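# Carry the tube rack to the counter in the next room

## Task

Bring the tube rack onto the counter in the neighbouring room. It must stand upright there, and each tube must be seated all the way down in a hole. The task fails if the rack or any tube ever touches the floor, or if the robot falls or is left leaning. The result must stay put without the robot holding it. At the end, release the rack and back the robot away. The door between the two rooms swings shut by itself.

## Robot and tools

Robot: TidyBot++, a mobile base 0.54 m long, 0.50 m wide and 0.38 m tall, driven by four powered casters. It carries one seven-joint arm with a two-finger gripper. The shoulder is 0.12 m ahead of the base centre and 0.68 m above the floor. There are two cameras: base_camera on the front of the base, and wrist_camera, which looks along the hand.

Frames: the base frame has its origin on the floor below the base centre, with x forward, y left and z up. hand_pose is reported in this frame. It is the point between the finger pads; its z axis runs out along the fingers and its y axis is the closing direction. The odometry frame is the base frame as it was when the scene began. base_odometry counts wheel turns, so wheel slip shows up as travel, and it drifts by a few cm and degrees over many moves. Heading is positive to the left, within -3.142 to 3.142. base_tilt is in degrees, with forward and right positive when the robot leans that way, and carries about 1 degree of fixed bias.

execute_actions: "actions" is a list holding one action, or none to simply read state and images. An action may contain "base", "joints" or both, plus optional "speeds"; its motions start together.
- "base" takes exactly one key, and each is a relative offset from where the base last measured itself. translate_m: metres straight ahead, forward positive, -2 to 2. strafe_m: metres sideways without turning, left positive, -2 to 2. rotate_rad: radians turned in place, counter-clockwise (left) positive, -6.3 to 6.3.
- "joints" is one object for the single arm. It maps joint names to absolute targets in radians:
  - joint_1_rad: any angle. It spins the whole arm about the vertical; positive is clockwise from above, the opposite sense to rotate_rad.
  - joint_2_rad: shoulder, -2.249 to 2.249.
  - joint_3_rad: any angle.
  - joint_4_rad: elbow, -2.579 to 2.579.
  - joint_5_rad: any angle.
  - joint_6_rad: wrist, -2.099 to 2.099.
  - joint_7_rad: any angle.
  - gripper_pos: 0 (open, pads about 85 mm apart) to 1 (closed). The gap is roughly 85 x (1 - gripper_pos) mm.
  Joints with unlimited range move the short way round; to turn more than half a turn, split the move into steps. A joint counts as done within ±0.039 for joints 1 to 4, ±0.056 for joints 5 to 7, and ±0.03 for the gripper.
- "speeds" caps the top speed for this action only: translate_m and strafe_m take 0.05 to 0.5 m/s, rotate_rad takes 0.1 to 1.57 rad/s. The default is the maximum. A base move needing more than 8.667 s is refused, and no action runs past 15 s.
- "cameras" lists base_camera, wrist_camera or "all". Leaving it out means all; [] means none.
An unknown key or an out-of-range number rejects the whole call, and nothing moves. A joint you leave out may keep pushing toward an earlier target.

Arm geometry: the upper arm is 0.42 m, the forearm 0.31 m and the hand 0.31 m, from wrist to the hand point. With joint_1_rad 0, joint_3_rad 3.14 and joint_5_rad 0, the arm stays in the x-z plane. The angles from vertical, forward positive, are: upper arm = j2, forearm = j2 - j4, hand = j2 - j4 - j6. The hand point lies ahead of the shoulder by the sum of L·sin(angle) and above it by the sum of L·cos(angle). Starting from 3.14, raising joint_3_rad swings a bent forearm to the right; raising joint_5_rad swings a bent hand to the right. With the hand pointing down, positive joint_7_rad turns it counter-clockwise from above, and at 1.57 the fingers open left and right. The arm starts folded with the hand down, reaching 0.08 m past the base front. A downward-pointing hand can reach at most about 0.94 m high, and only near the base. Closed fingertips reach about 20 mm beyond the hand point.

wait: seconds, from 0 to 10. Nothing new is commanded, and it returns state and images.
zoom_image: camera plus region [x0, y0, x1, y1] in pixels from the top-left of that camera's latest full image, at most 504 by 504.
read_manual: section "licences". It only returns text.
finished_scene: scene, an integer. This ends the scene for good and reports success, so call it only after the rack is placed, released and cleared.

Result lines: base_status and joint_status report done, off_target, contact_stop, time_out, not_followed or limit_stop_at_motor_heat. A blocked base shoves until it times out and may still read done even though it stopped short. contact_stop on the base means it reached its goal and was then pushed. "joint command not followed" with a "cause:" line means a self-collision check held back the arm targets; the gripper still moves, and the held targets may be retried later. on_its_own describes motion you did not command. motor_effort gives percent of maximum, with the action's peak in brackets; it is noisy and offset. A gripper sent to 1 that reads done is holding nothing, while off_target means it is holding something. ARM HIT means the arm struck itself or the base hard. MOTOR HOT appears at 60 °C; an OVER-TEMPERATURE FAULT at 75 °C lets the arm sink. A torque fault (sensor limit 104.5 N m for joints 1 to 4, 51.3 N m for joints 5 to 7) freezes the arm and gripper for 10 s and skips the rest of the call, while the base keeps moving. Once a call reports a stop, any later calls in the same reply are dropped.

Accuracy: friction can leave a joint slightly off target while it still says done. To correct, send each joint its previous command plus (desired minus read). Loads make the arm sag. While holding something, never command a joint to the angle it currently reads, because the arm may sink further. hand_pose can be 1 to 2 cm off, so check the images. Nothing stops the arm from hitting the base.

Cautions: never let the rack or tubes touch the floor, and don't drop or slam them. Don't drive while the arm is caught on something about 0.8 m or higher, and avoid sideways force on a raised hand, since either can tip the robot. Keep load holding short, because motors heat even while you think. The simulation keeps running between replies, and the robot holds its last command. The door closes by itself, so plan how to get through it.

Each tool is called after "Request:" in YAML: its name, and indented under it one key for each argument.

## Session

Request:
execute_actions:
  actions: []

Scene clock: 0.00 s.
base_odometry: x=+0.000 y=+0.000 heading=+0.000 (m, m, rad; odometry frame)
base_tilt: forward=-0.7 right=-0.1 (deg)
base_status: not commanded
joint_positions: joint_1_rad=-0.029 joint_2_rad=-0.393 joint_3_rad=+3.168 joint_4_rad=-2.553 joint_5_rad=-0.020 joint_6_rad=-0.903 joint_7_rad=+1.554 gripper_pos=+0.000
joint_status: not commanded
motor_effort: joint_1_rad=+1 joint_2_rad=-1 joint_3_rad=+1 joint_4_rad=+14 joint_5_rad=-2 joint_6_rad=+1 joint_7_rad=+0 (%)
hand_pose: x=+0.2440 y=+0.0077 z=+0.5858 quat_wxyz=(-0.014, +0.999, -0.012, +0.039) (m; base frame)
pictures: base_camera, wrist_camera
Images, in order (width x height): base_camera 644x364, wrist_camera 644x476.

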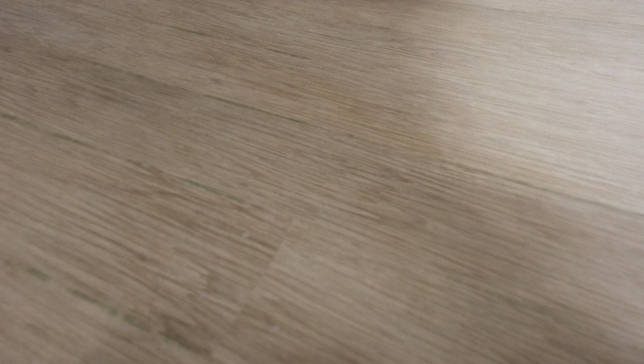

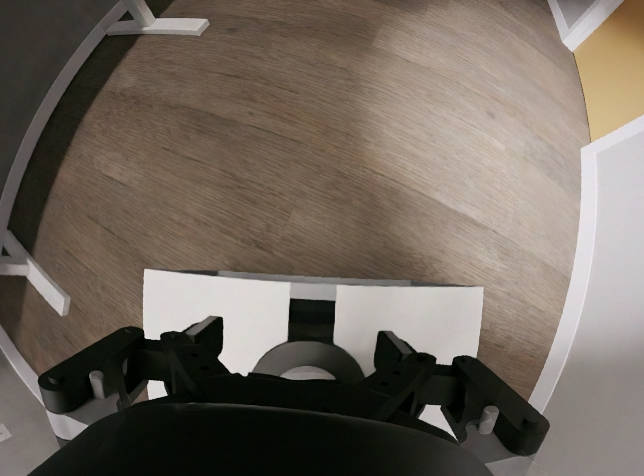

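Request:
execute_actions:
  actions:
    - {"base": {"rotate_rad": 1.16}, "joints": {"joint_1_rad": 0.0, "joint_2_rad": -0.3, "joint_3_rad": 3.12, "joint_4_rad": -2.0, "joint_6_rad": -0.3}}

Scene clock: 2.30 s.
base_odometry: x=+0.000 y=+0.000 heading=+1.159 (m, m, rad; odometry frame)
base_tilt: forward=-0.7 right=-0.1 (deg)
base_status: done
joint_positions: joint_1_rad=-0.018 joint_2_rad=-0.312 joint_3_rad=+3.136 joint_4_rad=-2.010 joint_5_rad=-0.020 joint_6_rad=-0.319 joint_7_rad=+1.554 gripper_pos=+0.000
joint_status: all done
motor_effort: joint_1_rad=+1(1) joint_2_rad=-10(10) joint_3_rad=+0(1) joint_4_rad=+20(20) joint_5_rad=-1(2) joint_6_rad=+9(10) joint_7_rad=+0(0) (%)
hand_pose: x=+0.5822 y=+0.0147 z=+0.9077 quat_wxyz=(-0.018, +0.846, -0.003, +0.533) (m; base frame)
pictures: base_camera, wrist_camera
Images, in order (width x height): base_camera 644x364, wrist_camera 644x476.

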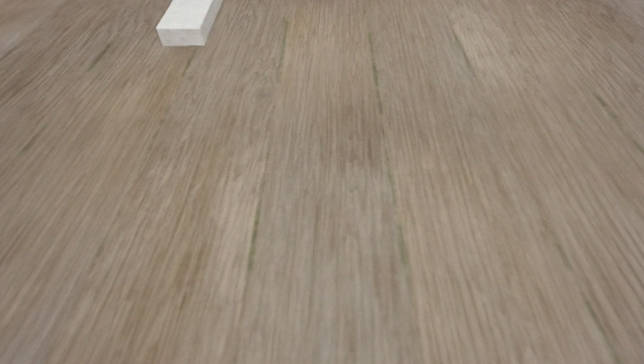

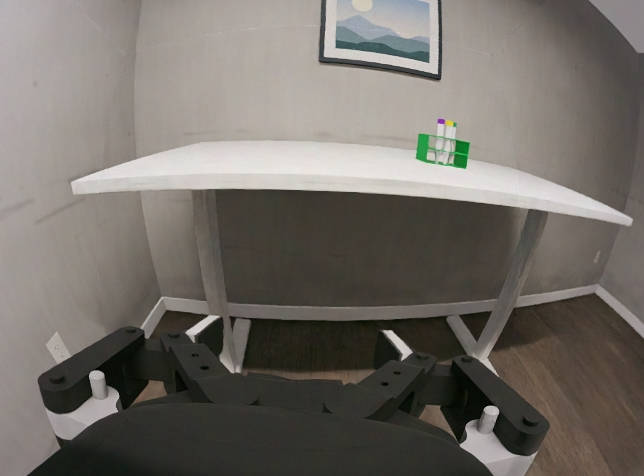

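Request:
zoom_image:
  camera: "wrist_camera"
  region: [390, 100, 500, 185]

Region (390, 100, 500, 185) of wrist_camera's 644x476 image, scaled by 4.582; it fills the top 389 rows of this view, and the rest is white.

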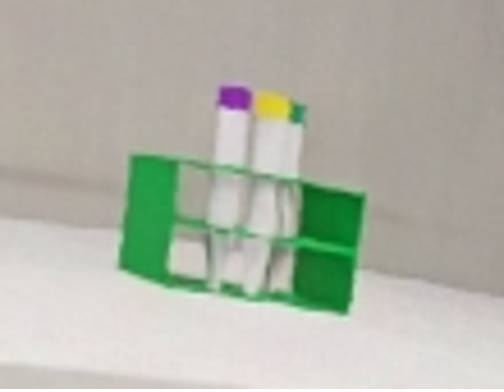

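Request:
execute_actions:
  actions:
    - {"base": {"strafe_m": -0.8}, "joints": {"joint_1_rad": 0.0, "joint_2_rad": 0.27, "joint_4_rad": -1.04, "joint_5_rad": -1.14, "joint_6_rad": -1.55, "joint_7_rad": 2.887}}

Scene clock: 7.63 s.
base_odometry: x=+0.734 y=-0.319 heading=+1.160 (m, m, rad; odometry frame)
base_tilt: forward=-0.7 right=+0.0 (deg)
base_status: done
joint_positions: joint_1_rad=-0.011 joint_2_rad=+0.258 joint_3_rad=+3.134 joint_4_rad=-1.053 joint_5_rad=-1.111 joint_6_rad=-1.527 joint_7_rad=+2.856 gripper_pos=+0.000
joint_status: all done
motor_effort: joint_1_rad=+1(2) joint_2_rad=-27(28) joint_3_rad=-1(2) joint_4_rad=+16(20) joint_5_rad=-8(8) joint_6_rad=+3(9) joint_7_rad=+0(0) (%)
hand_pose: x=+0.5734 y=+0.2875 z=+1.0404 quat_wxyz=(-0.347, +0.633, +0.554, +0.414) (m; base frame)
pictures: base_camera, wrist_camera
Images, in order (width x height): base_camera 644x364, wrist_camera 644x476.

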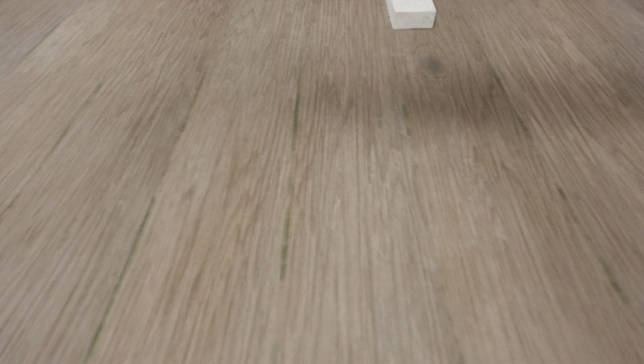

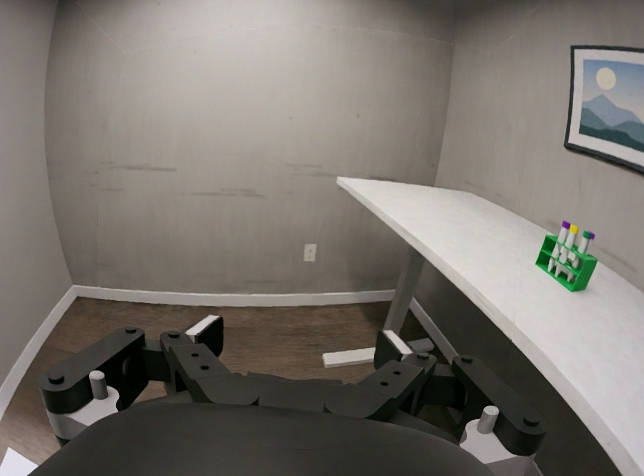

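Request:
execute_actions:
  actions:
    - {"base": {"translate_m": 0.52}}

Scene clock: 10.20 s.
base_odometry: x=+0.942 y=+0.158 heading=+1.159 (m, m, rad; odometry frame)
base_tilt: forward=-0.6 right=-0.1 (deg)
base_status: done
joint_positions: joint_1_rad=-0.011 joint_2_rad=+0.275 joint_3_rad=+3.134 joint_4_rad=-1.051 joint_5_rad=-1.113 joint_6_rad=-1.529 joint_7_rad=+2.856 gripper_pos=+0.000
joint_status: not commanded
motor_effort: joint_1_rad=+1(1) joint_2_rad=-27(30) joint_3_rad=-1(2) joint_4_rad=+16(17) joint_5_rad=-8(9) joint_6_rad=+3(4) joint_7_rad=+0(1) (%)
hand_pose: x=+0.5788 y=+0.2878 z=+1.0340 quat_wxyz=(-0.352, +0.635, +0.552, +0.410) (m; base frame)
pictures: base_camera, wrist_camera
Images, in order (width x height): base_camera 644x364, wrist_camera 644x476.

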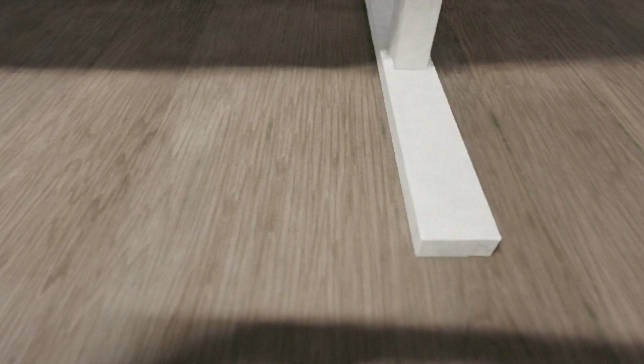

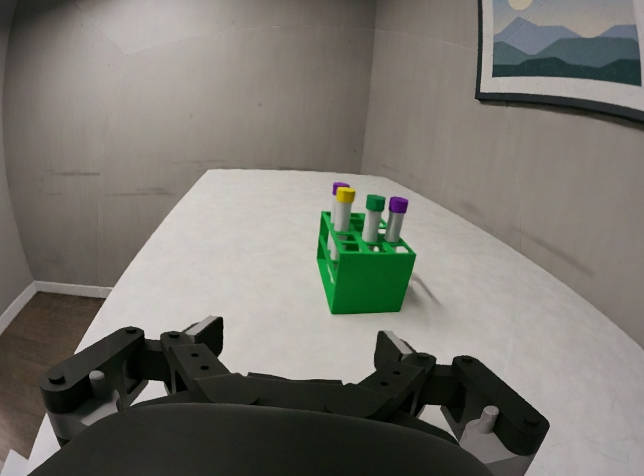

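Request:
zoom_image:
  camera: "wrist_camera"
  region: [290, 165, 450, 325]

Region (290, 165, 450, 325) of wrist_camera's 644x476 image, scaled by 3.150.

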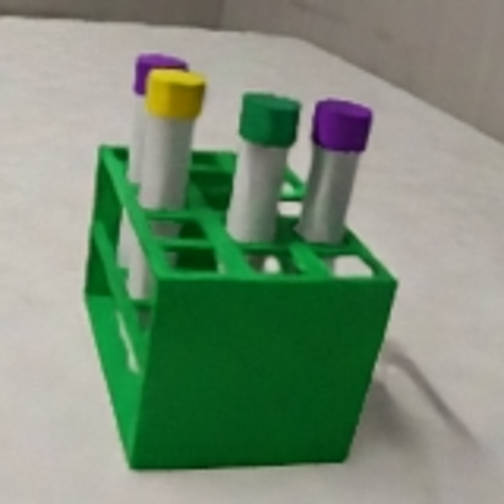

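Request:
execute_actions:
  actions:
    - {"base": {"translate_m": 0.11}, "joints": {"joint_2_rad": 0.29, "joint_4_rad": -1.078, "joint_5_rad": -1.163, "joint_6_rad": -1.64, "joint_7_rad": 2.968}, "speeds": {"translate_m": 0.2}}

Scene clock: 12.37 s.
base_odometry: x=+0.986 y=+0.258 heading=+1.159 (m, m, rad; odometry frame)
base_tilt: forward=-0.6 right=-0.1 (deg)
base_status: done
joint_positions: joint_1_rad=-0.011 joint_2_rad=+0.291 joint_3_rad=+3.134 joint_4_rad=-1.073 joint_5_rad=-1.134 joint_6_rad=-1.626 joint_7_rad=+2.940 gripper_pos=+0.000
joint_status: all done
motor_effort: joint_1_rad=+0(2) joint_2_rad=-28(30) joint_3_rad=-1(3) joint_4_rad=+16(17) joint_5_rad=-9(8) joint_6_rad=+2(4) joint_7_rad=+0(0) (%)
hand_pose: x=+0.5523 y=+0.2899 z=+1.0180 quat_wxyz=(-0.376, +0.601, +0.591, +0.383) (m; base frame)
pictures: base_camera, wrist_camera
Images, in order (width x height): base_camera 644x364, wrist_camera 644x476.

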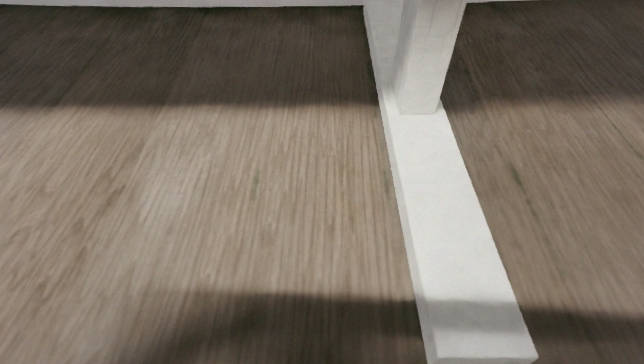

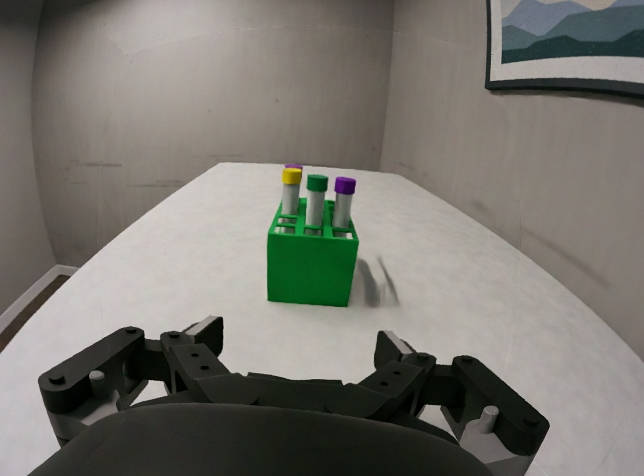

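Request:
zoom_image:
  camera: "wrist_camera"
  region: [200, 150, 420, 350]

Region (200, 150, 420, 350) of wrist_camera's 644x476 image, scaled by 2.291; it fills the top 458 rows of this view, and the rest is white.

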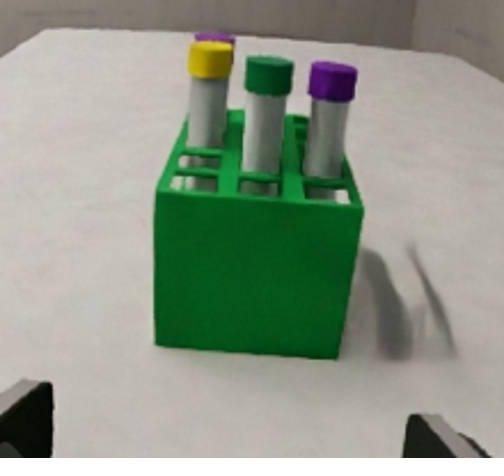

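Request:
execute_actions:
  actions:
    - {"base": {"strafe_m": 0.075}, "speeds": {"strafe_m": 0.15}}
  cameras: ["wrist_camera"]

Request:
zoom_image:
  camera: "wrist_camera"
  region: [170, 200, 430, 400]

Scene clock: 14.03 s.
base_odometry: x=+0.917 y=+0.289 heading=+1.159 (m, m, rad; odometry frame)
base_tilt: forward=-0.7 right=-0.1 (deg)
base_status: done
joint_positions: joint_1_rad=-0.009 joint_2_rad=+0.291 joint_3_rad=+3.134 joint_4_rad=-1.073 joint_5_rad=-1.134 joint_6_rad=-1.626 joint_7_rad=+2.940 gripper_pos=+0.000
joint_status: not commanded
motor_effort: joint_1_rad=+1(3) joint_2_rad=-27(28) joint_3_rad=-1(3) joint_4_rad=+16(16) joint_5_rad=-9(9) joint_6_rad=+3(3) joint_7_rad=+0(0) (%)
hand_pose: x=+0.5528 y=+0.2892 z=+1.0181 quat_wxyz=(-0.376, +0.602, +0.591, +0.384) (m; base frame)
pictures: wrist_camera
Images, in order (width x height): wrist_camera 644x476.

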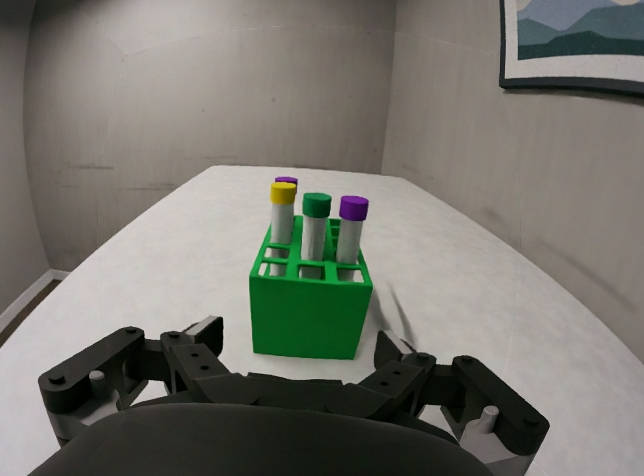

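Region (170, 200, 430, 400) of wrist_camera's 644x476 image, scaled by 1.938; it fills the top 388 rows of this view, and the rest is white.

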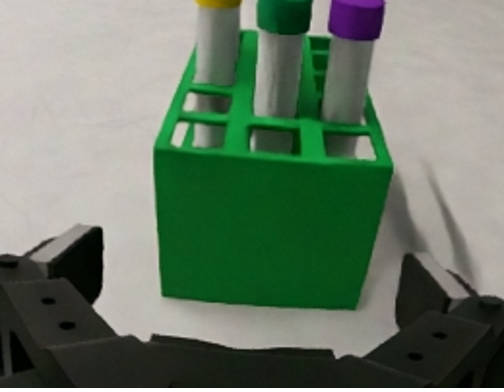

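Request:
execute_actions:
  actions:
    - {"base": {"translate_m": 0.005}, "joints": {"joint_5_rad": -1.087}, "speeds": {"translate_m": 0.05}}
  cameras: []

Request:
execute_actions:
  actions:
    - {"base": {"strafe_m": 0.025}, "speeds": {"strafe_m": 0.08}}
  cameras: ["wrist_camera"]

Request:
zoom_image:
  camera: "wrist_camera"
  region: [170, 200, 430, 400]

Scene clock: 14.83 s.
base_odometry: x=+0.919 y=+0.293 heading=+1.159 (m, m, rad; odometry frame)
base_tilt: forward=-0.7 right=-0.1 (deg)
base_status: done
joint_positions: joint_1_rad=-0.009 joint_2_rad=+0.291 joint_3_rad=+3.134 joint_4_rad=-1.073 joint_5_rad=-1.115 joint_6_rad=-1.626 joint_7_rad=+2.940 gripper_pos=+0.000
joint_status: all done
motor_effort: joint_1_rad=+1(2) joint_2_rad=-27(32) joint_3_rad=-1(2) joint_4_rad=+16(17) joint_5_rad=-8(10) joint_6_rad=+2(3) joint_7_rad=+0(0) (%)
hand_pose: x=+0.5538 y=+0.2866 z=+1.0130 quat_wxyz=(-0.369, +0.606, +0.593, +0.379) (m; base frame)
pictures: none
No camera images: the call's "cameras" was empty. Leave "cameras" out to get every camera's image.

Scene clock: 15.67 s.
base_odometry: x=+0.896 y=+0.304 heading=+1.159 (m, m, rad; odometry frame)
base_tilt: forward=-0.6 right=-0.1 (deg)
base_status: done
joint_positions: joint_1_rad=-0.007 joint_2_rad=+0.291 joint_3_rad=+3.133 joint_4_rad=-1.073 joint_5_rad=-1.114 joint_6_rad=-1.626 joint_7_rad=+2.940 gripper_pos=+0.000
joint_status: not commanded
motor_effort: joint_1_rad=+1(3) joint_2_rad=-27(29) joint_3_rad=+0(3) joint_4_rad=+15(17) joint_5_rad=-8(9) joint_6_rad=+3(2) joint_7_rad=+0(0) (%)
hand_pose: x=+0.5542 y=+0.2859 z=+1.0130 quat_wxyz=(-0.369, +0.607, +0.593, +0.379) (m; base frame)
pictures: wrist_camera
Images, in order (width x height): wrist_camera 644x476.

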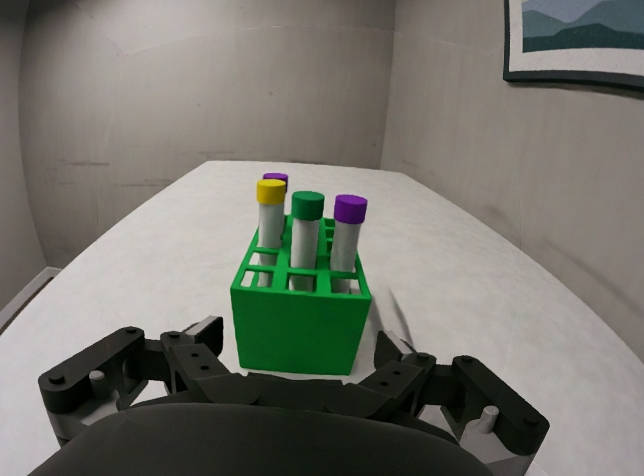

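Region (170, 200, 430, 400) of wrist_camera's 644x476 image, scaled by 1.938; it fills the top 388 rows of this view, and the rest is white.

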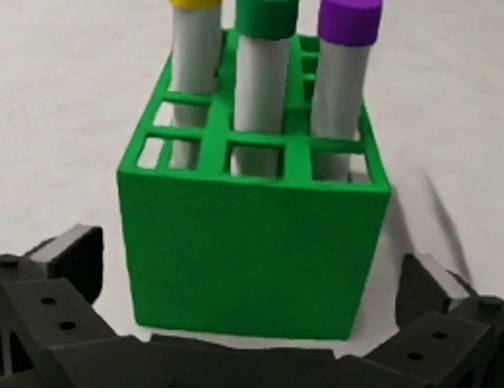

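Request:
execute_actions:
  actions:
    - {"base": {"translate_m": -0.002}, "speeds": {"translate_m": 0.05}}
  cameras: []

Request:
execute_actions:
  actions:
    - {"base": {"strafe_m": 0.025}, "speeds": {"strafe_m": 0.05}}
  cameras: ["wrist_camera"]

Request:
zoom_image:
  camera: "wrist_camera"
  region: [170, 200, 430, 400]

Scene clock: 16.40 s.
base_odometry: x=+0.896 y=+0.302 heading=+1.159 (m, m, rad; odometry frame)
base_tilt: forward=-0.6 right=-0.1 (deg)
base_status: done
joint_positions: joint_1_rad=-0.007 joint_2_rad=+0.290 joint_3_rad=+3.133 joint_4_rad=-1.073 joint_5_rad=-1.114 joint_6_rad=-1.626 joint_7_rad=+2.940 gripper_pos=+0.000
joint_status: not commanded
motor_effort: joint_1_rad=+1(1) joint_2_rad=-28(33) joint_3_rad=-1(2) joint_4_rad=+16(17) joint_5_rad=-9(9) joint_6_rad=+2(4) joint_7_rad=+0(0) (%)
hand_pose: x=+0.5539 y=+0.2858 z=+1.0132 quat_wxyz=(-0.369, +0.607, +0.593, +0.379) (m; base frame)
pictures: none
No camera images: the call's "cameras" was empty. Leave "cameras" out to get every camera's image.

Scene clock: 17.37 s.
base_odometry: x=+0.872 y=+0.312 heading=+1.159 (m, m, rad; odometry frame)
base_tilt: forward=-0.7 right=-0.1 (deg)
base_status: done
joint_positions: joint_1_rad=-0.005 joint_2_rad=+0.290 joint_3_rad=+3.133 joint_4_rad=-1.073 joint_5_rad=-1.114 joint_6_rad=-1.626 joint_7_rad=+2.940 gripper_pos=+0.000
joint_status: not commanded
motor_effort: joint_1_rad=+1(3) joint_2_rad=-28(30) joint_3_rad=-1(4) joint_4_rad=+16(16) joint_5_rad=-8(10) joint_6_rad=+3(3) joint_7_rad=+0(0) (%)
hand_pose: x=+0.5543 y=+0.2852 z=+1.0132 quat_wxyz=(-0.368, +0.607, +0.593, +0.380) (m; base frame)
pictures: wrist_camera
Images, in order (width x height): wrist_camera 644x476.

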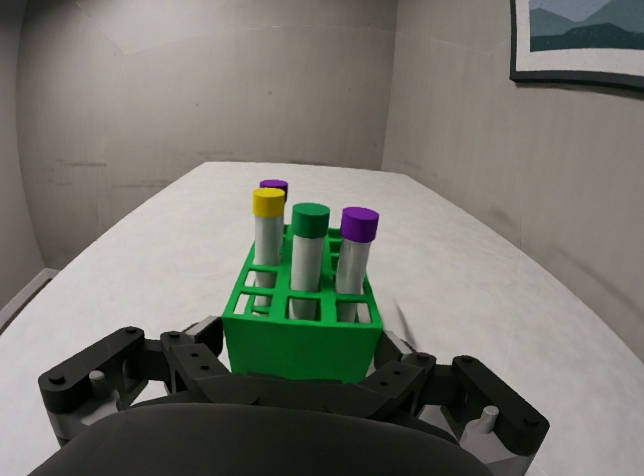

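Region (170, 200, 430, 400) of wrist_camera's 644x476 image, scaled by 1.938; it fills the top 388 rows of this view, and the rest is white.

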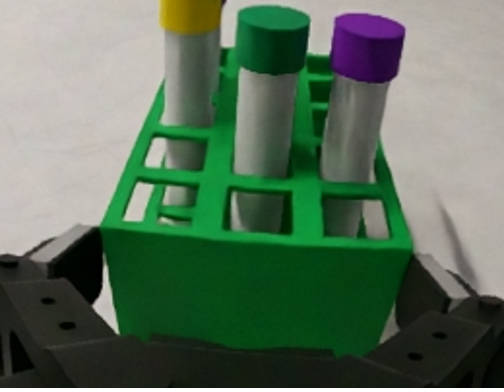

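Request:
execute_actions:
  actions:
    - {"base": {"strafe_m": 0.026}, "speeds": {"strafe_m": 0.06}}
  cameras: ["wrist_camera"]

Scene clock: 18.37 s.
base_odometry: x=+0.848 y=+0.322 heading=+1.159 (m, m, rad; odometry frame)
base_tilt: forward=-0.6 right=-0.1 (deg)
base_status: done
joint_positions: joint_1_rad=-0.004 joint_2_rad=+0.290 joint_3_rad=+3.133 joint_4_rad=-1.073 joint_5_rad=-1.114 joint_6_rad=-1.626 joint_7_rad=+2.940 gripper_pos=+0.000
joint_status: not commanded
motor_effort: joint_1_rad=+0(2) joint_2_rad=-27(29) joint_3_rad=-1(3) joint_4_rad=+16(16) joint_5_rad=-9(9) joint_6_rad=+3(3) joint_7_rad=+0(0) (%)
hand_pose: x=+0.5545 y=+0.2849 z=+1.0132 quat_wxyz=(-0.368, +0.607, +0.593, +0.380) (m; base frame)
pictures: wrist_camera
Images, in order (width x height): wrist_camera 644x476.

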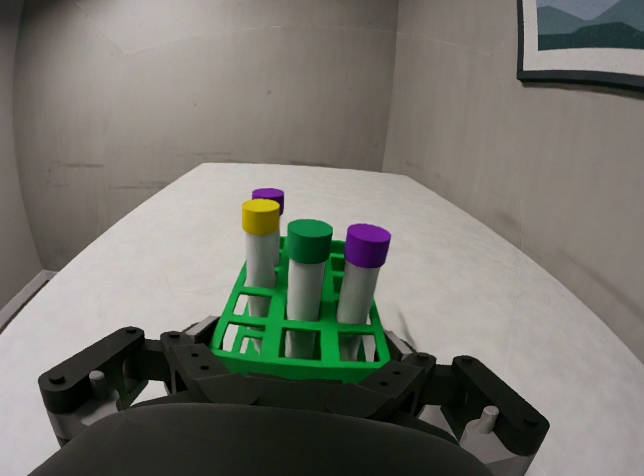

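Request:
execute_actions:
  actions:
    - {"joints": {"gripper_pos": 1.0}}
  cameras: ["wrist_camera"]

Scene clock: 19.53 s.
base_odometry: x=+0.848 y=+0.322 heading=+1.159 (m, m, rad; odometry frame)
base_tilt: forward=-0.7 right=-0.1 (deg)
base_status: not commanded
joint_positions: joint_1_rad=-0.004 joint_2_rad=+0.288 joint_3_rad=+3.133 joint_4_rad=-1.073 joint_5_rad=-1.114 joint_6_rad=-1.626 joint_7_rad=+2.940 gripper_pos=+0.066
joint_status: gripper_pos off_target (ended at +0.066, target +1.000)
motor_effort: joint_1_rad=+1(2) joint_2_rad=-27(28) joint_3_rad=-1(3) joint_4_rad=+15(16) joint_5_rad=-8(9) joint_6_rad=+3(2) joint_7_rad=+0(0) (%)
hand_pose: x=+0.5539 y=+0.2849 z=+1.0137 quat_wxyz=(-0.368, +0.607, +0.593, +0.380) (m; base frame)
pictures: wrist_camera
Images, in order (width x height): wrist_camera 644x476.

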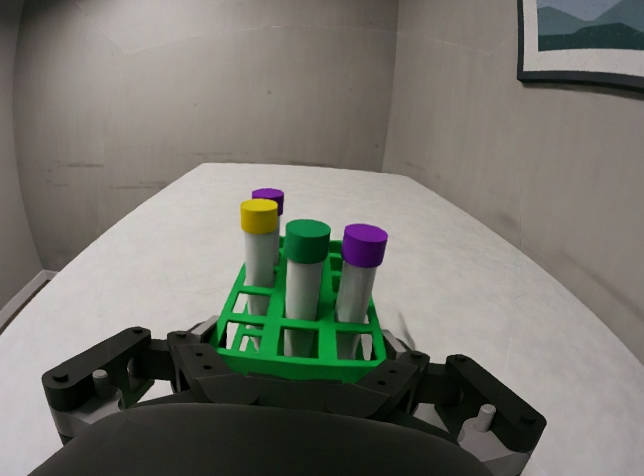

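Request:
execute_actions:
  actions:
    - {"joints": {"joint_2_rad": 0.232, "joint_4_rad": -0.982, "joint_5_rad": -1.15, "joint_6_rad": -1.695, "joint_7_rad": 2.80}}
  cameras: ["wrist_camera"]

Scene clock: 21.77 s.
base_odometry: x=+0.848 y=+0.322 heading=+1.159 (m, m, rad; odometry frame)
base_tilt: forward=-0.6 right=-0.1 (deg)
base_status: not commanded
joint_positions: joint_1_rad=-0.004 joint_2_rad=+0.236 joint_3_rad=+3.133 joint_4_rad=-0.995 joint_5_rad=-1.116 joint_6_rad=-1.674 joint_7_rad=+2.828 gripper_pos=+0.066
joint_status: all done
motor_effort: joint_1_rad=+1(0) joint_2_rad=-26(30) joint_3_rad=-2(3) joint_4_rad=+16(17) joint_5_rad=-9(9) joint_6_rad=+4(4) joint_7_rad=+0(0) (%)
hand_pose: x=+0.5250 y=+0.2838 z=+1.0576 quat_wxyz=(-0.362, +0.609, +0.593, +0.383) (m; base frame)
pictures: wrist_camera
Images, in order (width x height): wrist_camera 644x476.

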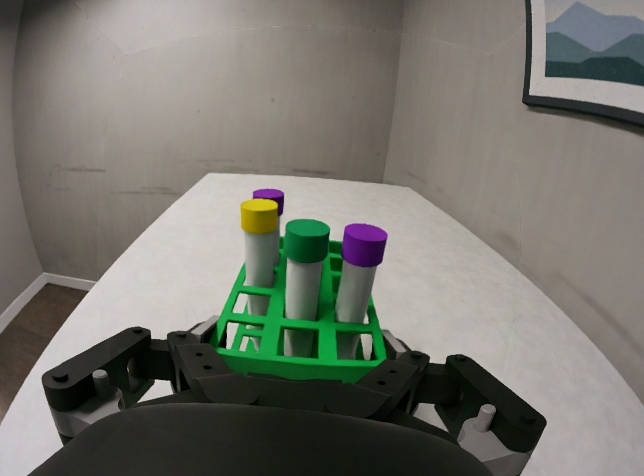

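Request:
execute_actions:
  actions:
    - {"base": {"rotate_rad": 0.9}, "joints": {"joint_2_rad": -0.41, "joint_4_rad": -1.645}}
  cameras: []

Request:
execute_actions:
  actions:
    - {"base": {"translate_m": -1.4}, "joints": {"joint_1_rad": -2.0}}

Scene clock: 23.87 s.
base_odometry: x=+0.848 y=+0.322 heading=+2.058 (m, m, rad; odometry frame)
base_tilt: forward=-0.7 right=-0.1 (deg)
base_status: done
joint_positions: joint_1_rad=-0.003 joint_2_rad=-0.409 joint_3_rad=+3.123 joint_4_rad=-1.635 joint_5_rad=-1.118 joint_6_rad=-1.677 joint_7_rad=+2.828 gripper_pos=+0.066
joint_status: all done
motor_effort: joint_1_rad=+0(3) joint_2_rad=-2(28) joint_3_rad=+3(5) joint_4_rad=+16(16) joint_5_rad=-9(10) joint_6_rad=+4(5) joint_7_rad=+0(0) (%)
hand_pose: x=+0.2563 y=+0.2849 z=+1.0336 quat_wxyz=(-0.360, +0.606, +0.599, +0.380) (m; base frame)
pictures: none
No camera images: the call's "cameras" was empty. Leave "cameras" out to get every camera's image.

Scene clock: 27.97 s.
base_odometry: x=+1.505 y=-0.914 heading=+2.059 (m, m, rad; odometry frame)
base_tilt: forward=-0.7 right=-0.1 (deg)
base_status: done
joint_positions: joint_1_rad=-1.981 joint_2_rad=-0.404 joint_3_rad=+3.123 joint_4_rad=-1.635 joint_5_rad=-1.118 joint_6_rad=-1.677 joint_7_rad=+2.828 gripper_pos=+0.066
joint_status: all done
motor_effort: joint_1_rad=+1(0) joint_2_rad=-1(6) joint_3_rad=+3(4) joint_4_rad=+15(16) joint_5_rad=-9(10) joint_6_rad=+4(4) joint_7_rad=+0(0) (%)
hand_pose: x=-0.1977 y=+0.0146 z=+1.0327 quat_wxyz=(-0.515, -0.166, +0.836, -0.095) (m; base frame)
pictures: base_camera, wrist_camera
Images, in order (width x height): base_camera 644x364, wrist_camera 644x476.

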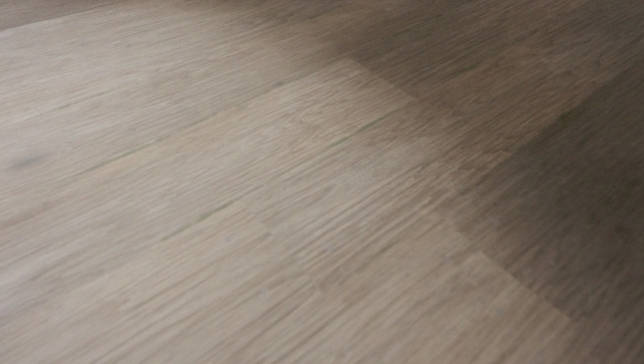

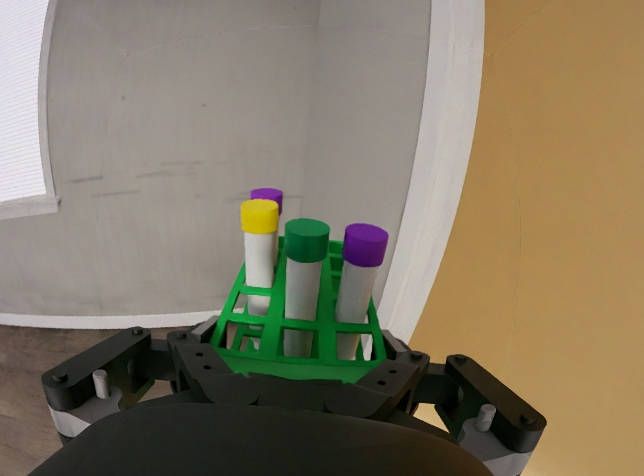

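Request:
execute_actions:
  actions:
    - {"base": {"rotate_rad": 2.25}}

Scene clock: 32.67 s.
base_odometry: x=+1.505 y=-0.914 heading=-1.975 (m, m, rad; odometry frame)
base_tilt: forward=-0.7 right=-0.1 (deg)
base_status: done
joint_positions: joint_1_rad=-1.982 joint_2_rad=-0.404 joint_3_rad=+3.123 joint_4_rad=-1.635 joint_5_rad=-1.118 joint_6_rad=-1.677 joint_7_rad=+2.828 gripper_pos=+0.066
joint_status: not commanded
motor_effort: joint_1_rad=+1(0) joint_2_rad=-2(2) joint_3_rad=+3(4) joint_4_rad=+16(16) joint_5_rad=-9(9) joint_6_rad=+4(4) joint_7_rad=+0(0) (%)
hand_pose: x=-0.1977 y=+0.0144 z=+1.0327 quat_wxyz=(-0.515, -0.166, +0.836, -0.095) (m; base frame)
pictures: base_camera, wrist_camera
Images, in order (width x height): base_camera 644x364, wrist_camera 644x476.

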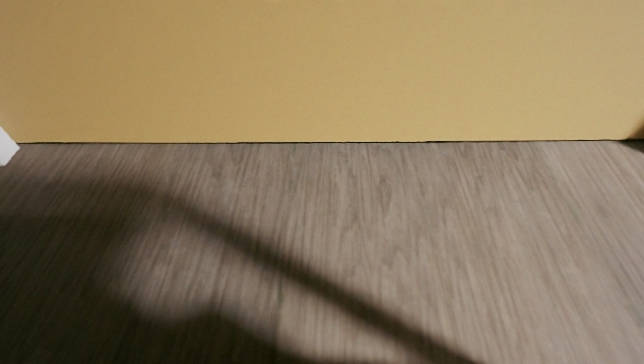

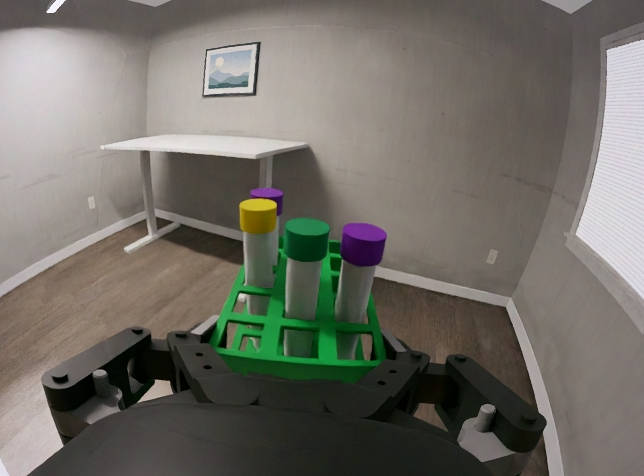

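Request:
execute_actions:
  actions:
    - {"base": {"strafe_m": -0.06}}
  cameras: ["base_camera"]

Request:
execute_actions:
  actions:
    - {"base": {"translate_m": 0.26}}
  cameras: ["base_camera"]

Scene clock: 34.13 s.
base_odometry: x=+1.450 y=-0.891 heading=-1.974 (m, m, rad; odometry frame)
base_tilt: forward=-0.7 right=-0.1 (deg)
base_status: done
joint_positions: joint_1_rad=-1.983 joint_2_rad=-0.412 joint_3_rad=+3.123 joint_4_rad=-1.635 joint_5_rad=-1.118 joint_6_rad=-1.677 joint_7_rad=+2.828 gripper_pos=+0.066
joint_status: not commanded
motor_effort: joint_1_rad=+1(1) joint_2_rad=-2(6) joint_3_rad=+3(4) joint_4_rad=+16(16) joint_5_rad=-9(10) joint_6_rad=+4(5) joint_7_rad=+0(0) (%)
hand_pose: x=-0.1965 y=+0.0115 z=+1.0338 quat_wxyz=(-0.515, -0.168, +0.835, -0.092) (m; base frame)
pictures: base_camera
Images, in order (width x height): base_camera 644x364.

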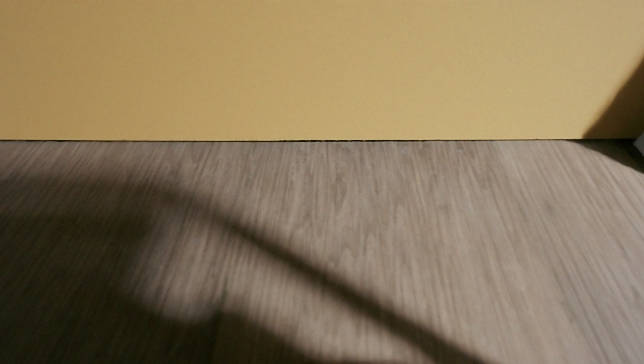

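Scene clock: 35.93 s.
base_odometry: x=+1.348 y=-1.130 heading=-1.975 (m, m, rad; odometry frame)
base_tilt: forward=-0.6 right=-0.1 (deg)
base_status: done
joint_positions: joint_1_rad=-1.983 joint_2_rad=-0.411 joint_3_rad=+3.123 joint_4_rad=-1.636 joint_5_rad=-1.118 joint_6_rad=-1.677 joint_7_rad=+2.828 gripper_pos=+0.066
joint_status: not commanded
motor_effort: joint_1_rad=+0(1) joint_2_rad=-1(3) joint_3_rad=+3(6) joint_4_rad=+15(16) joint_5_rad=-9(10) joint_6_rad=+4(4) joint_7_rad=+0(0) (%)
hand_pose: x=-0.1966 y=+0.0116 z=+1.0336 quat_wxyz=(-0.515, -0.168, +0.835, -0.092) (m; base frame)
pictures: base_camera
Images, in order (width x height): base_camera 644x364.

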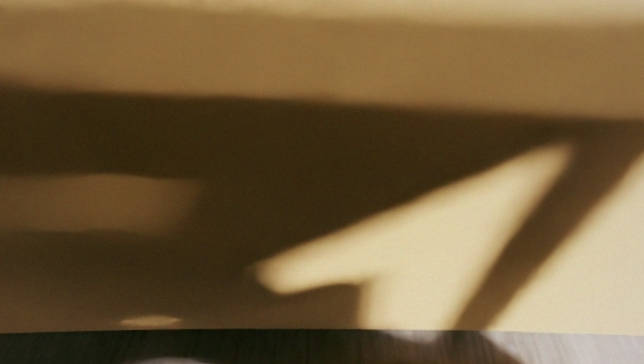

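Request:
execute_actions:
  actions:
    - {"base": {"translate_m": 0.45}, "speeds": {"translate_m": 0.12}}

Scene clock: 40.30 s.
base_odometry: x=+1.171 y=-1.544 heading=-1.975 (m, m, rad; odometry frame)
base_tilt: forward=-0.6 right=-0.1 (deg)
base_status: done
joint_positions: joint_1_rad=-1.984 joint_2_rad=-0.410 joint_3_rad=+3.123 joint_4_rad=-1.636 joint_5_rad=-1.119 joint_6_rad=-1.679 joint_7_rad=+2.828 gripper_pos=+0.066
joint_status: not commanded
motor_effort: joint_1_rad=+0(2) joint_2_rad=-2(7) joint_3_rad=+3(7) joint_4_rad=+16(16) joint_5_rad=-9(10) joint_6_rad=+4(4) joint_7_rad=+0(0) (%)
hand_pose: x=-0.1966 y=+0.0115 z=+1.0335 quat_wxyz=(-0.515, -0.168, +0.835, -0.094) (m; base frame)
pictures: base_camera, wrist_camera
Images, in order (width x height): base_camera 644x364, wrist_camera 644x476.

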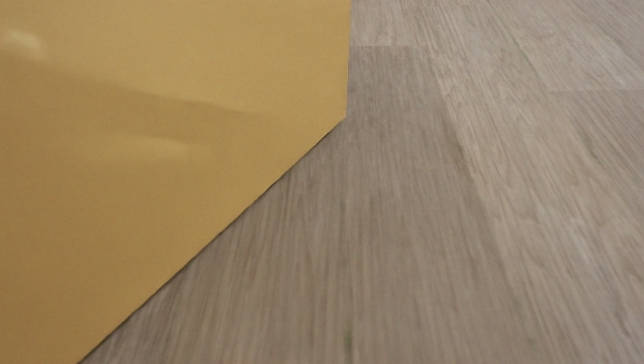

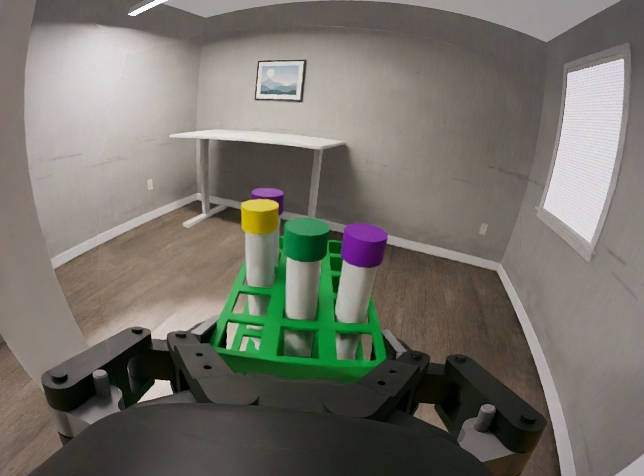

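Request:
execute_actions:
  actions:
    - {"base": {"translate_m": 0.75}, "speeds": {"translate_m": 0.3}}

Scene clock: 43.77 s.
base_odometry: x=+0.876 y=-2.233 heading=-1.975 (m, m, rad; odometry frame)
base_tilt: forward=-0.7 right=-0.1 (deg)
base_status: done
joint_positions: joint_1_rad=-1.984 joint_2_rad=-0.410 joint_3_rad=+3.123 joint_4_rad=-1.636 joint_5_rad=-1.119 joint_6_rad=-1.679 joint_7_rad=+2.828 gripper_pos=+0.066
joint_status: not commanded
motor_effort: joint_1_rad=+1(0) joint_2_rad=-2(3) joint_3_rad=+3(5) joint_4_rad=+16(16) joint_5_rad=-9(10) joint_6_rad=+4(5) joint_7_rad=+0(0) (%)
hand_pose: x=-0.1966 y=+0.0114 z=+1.0335 quat_wxyz=(-0.515, -0.168, +0.835, -0.094) (m; base frame)
pictures: base_camera, wrist_camera
Images, in order (width x height): base_camera 644x364, wrist_camera 644x476.

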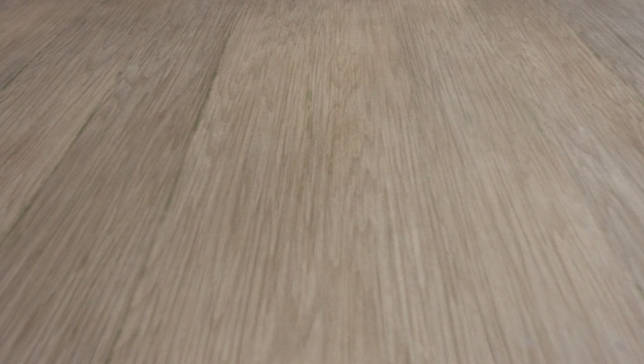

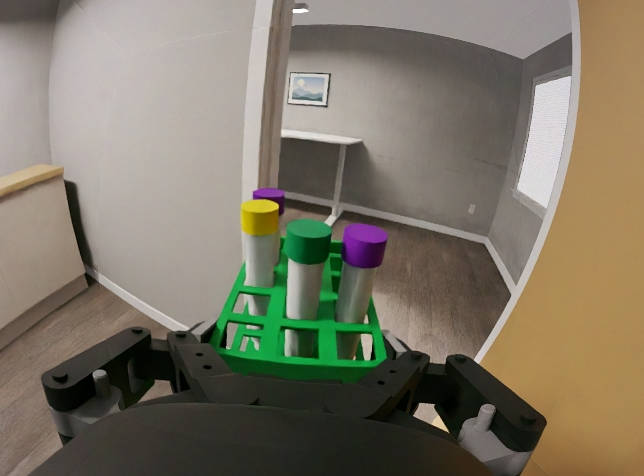

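Request:
execute_actions:
  actions:
    - {"base": {"strafe_m": -1.0}, "joints": {"joint_1_rad": -4.12, "joint_5_rad": -0.63, "joint_6_rad": -0.98, "joint_7_rad": 2.24}}

Scene clock: 47.83 s.
base_odometry: x=-0.044 y=-1.841 heading=-1.975 (m, m, rad; odometry frame)
base_tilt: forward=-0.6 right=-0.1 (deg)
base_status: done
joint_positions: joint_1_rad=-4.102 joint_2_rad=-0.405 joint_3_rad=+3.123 joint_4_rad=-1.638 joint_5_rad=-0.658 joint_6_rad=-1.010 joint_7_rad=+2.274 gripper_pos=+0.066
joint_status: all done
motor_effort: joint_1_rad=+0(0) joint_2_rad=-7(8) joint_3_rad=+2(4) joint_4_rad=+20(20) joint_5_rad=-6(10) joint_6_rad=+7(8) joint_7_rad=+0(1) (%)
hand_pose: x=+0.0566 y=-0.3874 z=+1.0298 quat_wxyz=(-0.364, -0.613, +0.595, -0.371) (m; base frame)
pictures: base_camera, wrist_camera
Images, in order (width x height): base_camera 644x364, wrist_camera 644x476.

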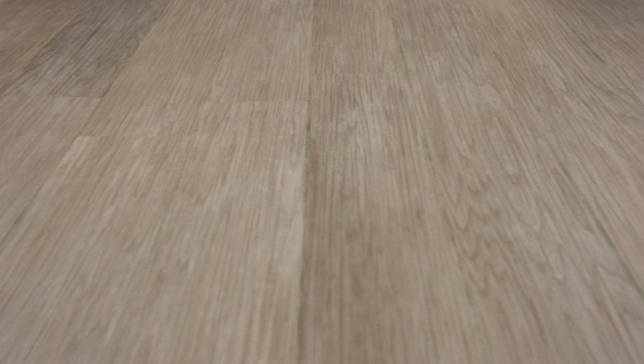

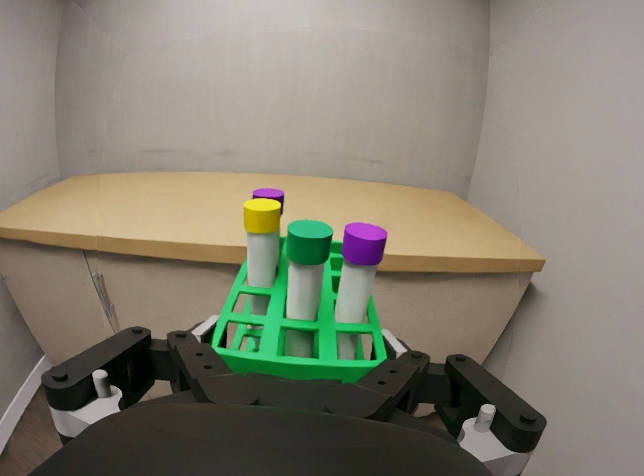

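Request:
execute_actions:
  actions:
    - {"base": {"strafe_m": -0.32}, "joints": {"joint_1_rad": -4.715, "joint_2_rad": -0.055, "joint_4_rad": -1.27, "joint_5_rad": 0.03, "joint_6_rad": -0.765, "joint_7_rad": 1.54}, "speeds": {"strafe_m": 0.25}}

Scene clock: 50.20 s.
base_odometry: x=-0.339 y=-1.715 heading=-1.974 (m, m, rad; odometry frame)
base_tilt: forward=-0.7 right=-0.1 (deg)
base_status: done
joint_positions: joint_1_rad=-4.699 joint_2_rad=-0.044 joint_3_rad=+3.123 joint_4_rad=-1.290 joint_5_rad=+0.000 joint_6_rad=-0.793 joint_7_rad=+1.572 gripper_pos=+0.066
joint_status: all done
motor_effort: joint_1_rad=+0(0) joint_2_rad=-20(23) joint_3_rad=+0(3) joint_4_rad=+21(21) joint_5_rad=-1(6) joint_6_rad=+10(10) joint_7_rad=+0(1) (%)
hand_pose: x=+0.1233 y=-0.5570 z=+1.0620 quat_wxyz=(-0.370, -0.604, +0.600, -0.371) (m; base frame)
pictures: base_camera, wrist_camera
Images, in order (width x height): base_camera 644x364, wrist_camera 644x476.

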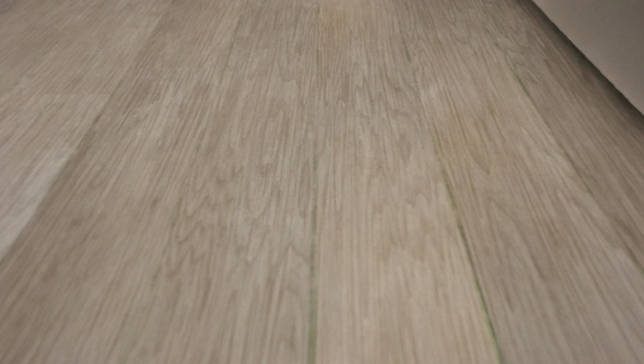

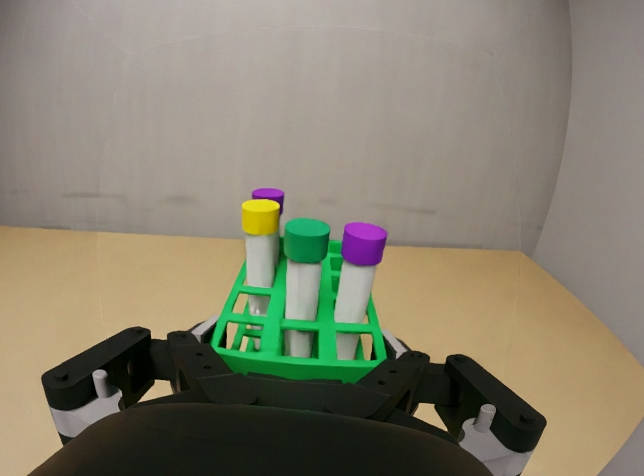

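Request:
execute_actions:
  actions:
    - {"joints": {"joint_2_rad": -0.085, "joint_4_rad": -1.525, "joint_6_rad": -0.55}}
  cameras: ["wrist_camera"]

Scene clock: 51.87 s.
base_odometry: x=-0.339 y=-1.715 heading=-1.974 (m, m, rad; odometry frame)
base_tilt: forward=-0.7 right=-0.1 (deg)
base_status: not commanded
joint_positions: joint_1_rad=-4.699 joint_2_rad=-0.065 joint_3_rad=+3.123 joint_4_rad=-1.523 joint_5_rad=+0.000 joint_6_rad=-0.582 joint_7_rad=+1.572 gripper_pos=+0.066
joint_status: all done
motor_effort: joint_1_rad=+1(1) joint_2_rad=-21(22) joint_3_rad=+1(0) joint_4_rad=+21(22) joint_5_rad=-1(1) joint_6_rad=+10(11) joint_7_rad=+0(0) (%)
hand_pose: x=+0.1234 y=-0.5624 z=+0.9964 quat_wxyz=(-0.370, -0.604, +0.601, -0.371) (m; base frame)
pictures: wrist_camera
Images, in order (width x height): wrist_camera 644x476.

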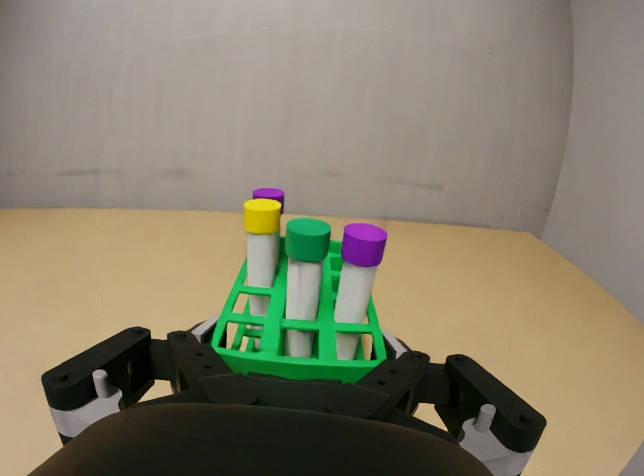

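Request:
execute_actions:
  actions:
    - {"joints": {"joint_4_rad": -1.61, "joint_6_rad": -0.455}}
  cameras: []

Scene clock: 52.90 s.
base_odometry: x=-0.339 y=-1.715 heading=-1.974 (m, m, rad; odometry frame)
base_tilt: forward=-0.7 right=-0.1 (deg)
base_status: not commanded
joint_positions: joint_1_rad=-4.699 joint_2_rad=-0.070 joint_3_rad=+3.123 joint_4_rad=-1.608 joint_5_rad=+0.000 joint_6_rad=-0.487 joint_7_rad=+1.572 gripper_pos=+0.066
joint_status: all done
motor_effort: joint_1_rad=+0(1) joint_2_rad=-20(22) joint_3_rad=+0(1) joint_4_rad=+22(23) joint_5_rad=-1(1) joint_6_rad=+10(10) joint_7_rad=+0(0) (%)
hand_pose: x=+0.1234 y=-0.5643 z=+0.9748 quat_wxyz=(-0.374, -0.602, +0.598, -0.375) (m; base frame)
pictures: none
No camera images: the call's "cameras" was empty. Leave "cameras" out to get every camera's image.

Request:
execute_actions:
  actions:
    - {"joints": {"joint_4_rad": -1.66, "joint_6_rad": -0.407}}
  cameras: ["wrist_camera"]

Scene clock: 53.70 s.
base_odometry: x=-0.339 y=-1.715 heading=-1.974 (m, m, rad; odometry frame)
base_tilt: forward=-0.7 right=-0.1 (deg)
base_status: not commanded
joint_positions: joint_1_rad=-4.699 joint_2_rad=-0.074 joint_3_rad=+3.123 joint_4_rad=-1.647 joint_5_rad=+0.000 joint_6_rad=-0.431 joint_7_rad=+1.572 gripper_pos=+0.066
joint_status: all done
motor_effort: joint_1_rad=+0(0) joint_2_rad=-19(20) joint_3_rad=+0(1) joint_4_rad=+21(23) joint_5_rad=-1(1) joint_6_rad=+9(10) joint_7_rad=+0(0) (%)
hand_pose: x=+0.1234 y=-0.5658 z=+0.9699 quat_wxyz=(-0.380, -0.598, +0.594, -0.381) (m; base frame)
pictures: wrist_camera
Images, in order (width x height): wrist_camera 644x476.

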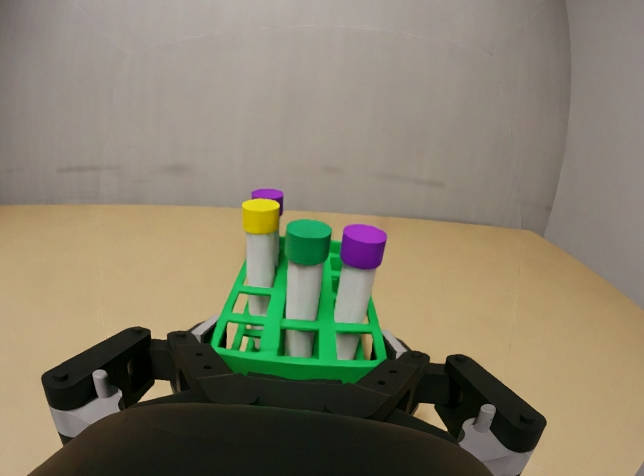

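Request:
execute_actions:
  actions:
    - {"joints": {"joint_4_rad": -1.675, "joint_6_rad": -0.45}}
  cameras: []

Scene clock: 54.37 s.
base_odometry: x=-0.339 y=-1.715 heading=-1.974 (m, m, rad; odometry frame)
base_tilt: forward=-0.6 right=-0.1 (deg)
base_status: not commanded
joint_positions: joint_1_rad=-4.699 joint_2_rad=-0.079 joint_3_rad=+3.123 joint_4_rad=-1.653 joint_5_rad=+0.000 joint_6_rad=-0.431 joint_7_rad=+1.572 gripper_pos=+0.066
joint_status: all done
motor_effort: joint_1_rad=+0(1) joint_2_rad=-18(19) joint_3_rad=+1(1) joint_4_rad=+19(22) joint_5_rad=-1(1) joint_6_rad=+7(10) joint_7_rad=+0(0) (%)
hand_pose: x=+0.1234 y=-0.5633 z=+0.9698 quat_wxyz=(-0.381, -0.598, +0.594, -0.381) (m; base frame)
pictures: none
No camera images: the call's "cameras" was empty. Leave "cameras" out to get every camera's image.


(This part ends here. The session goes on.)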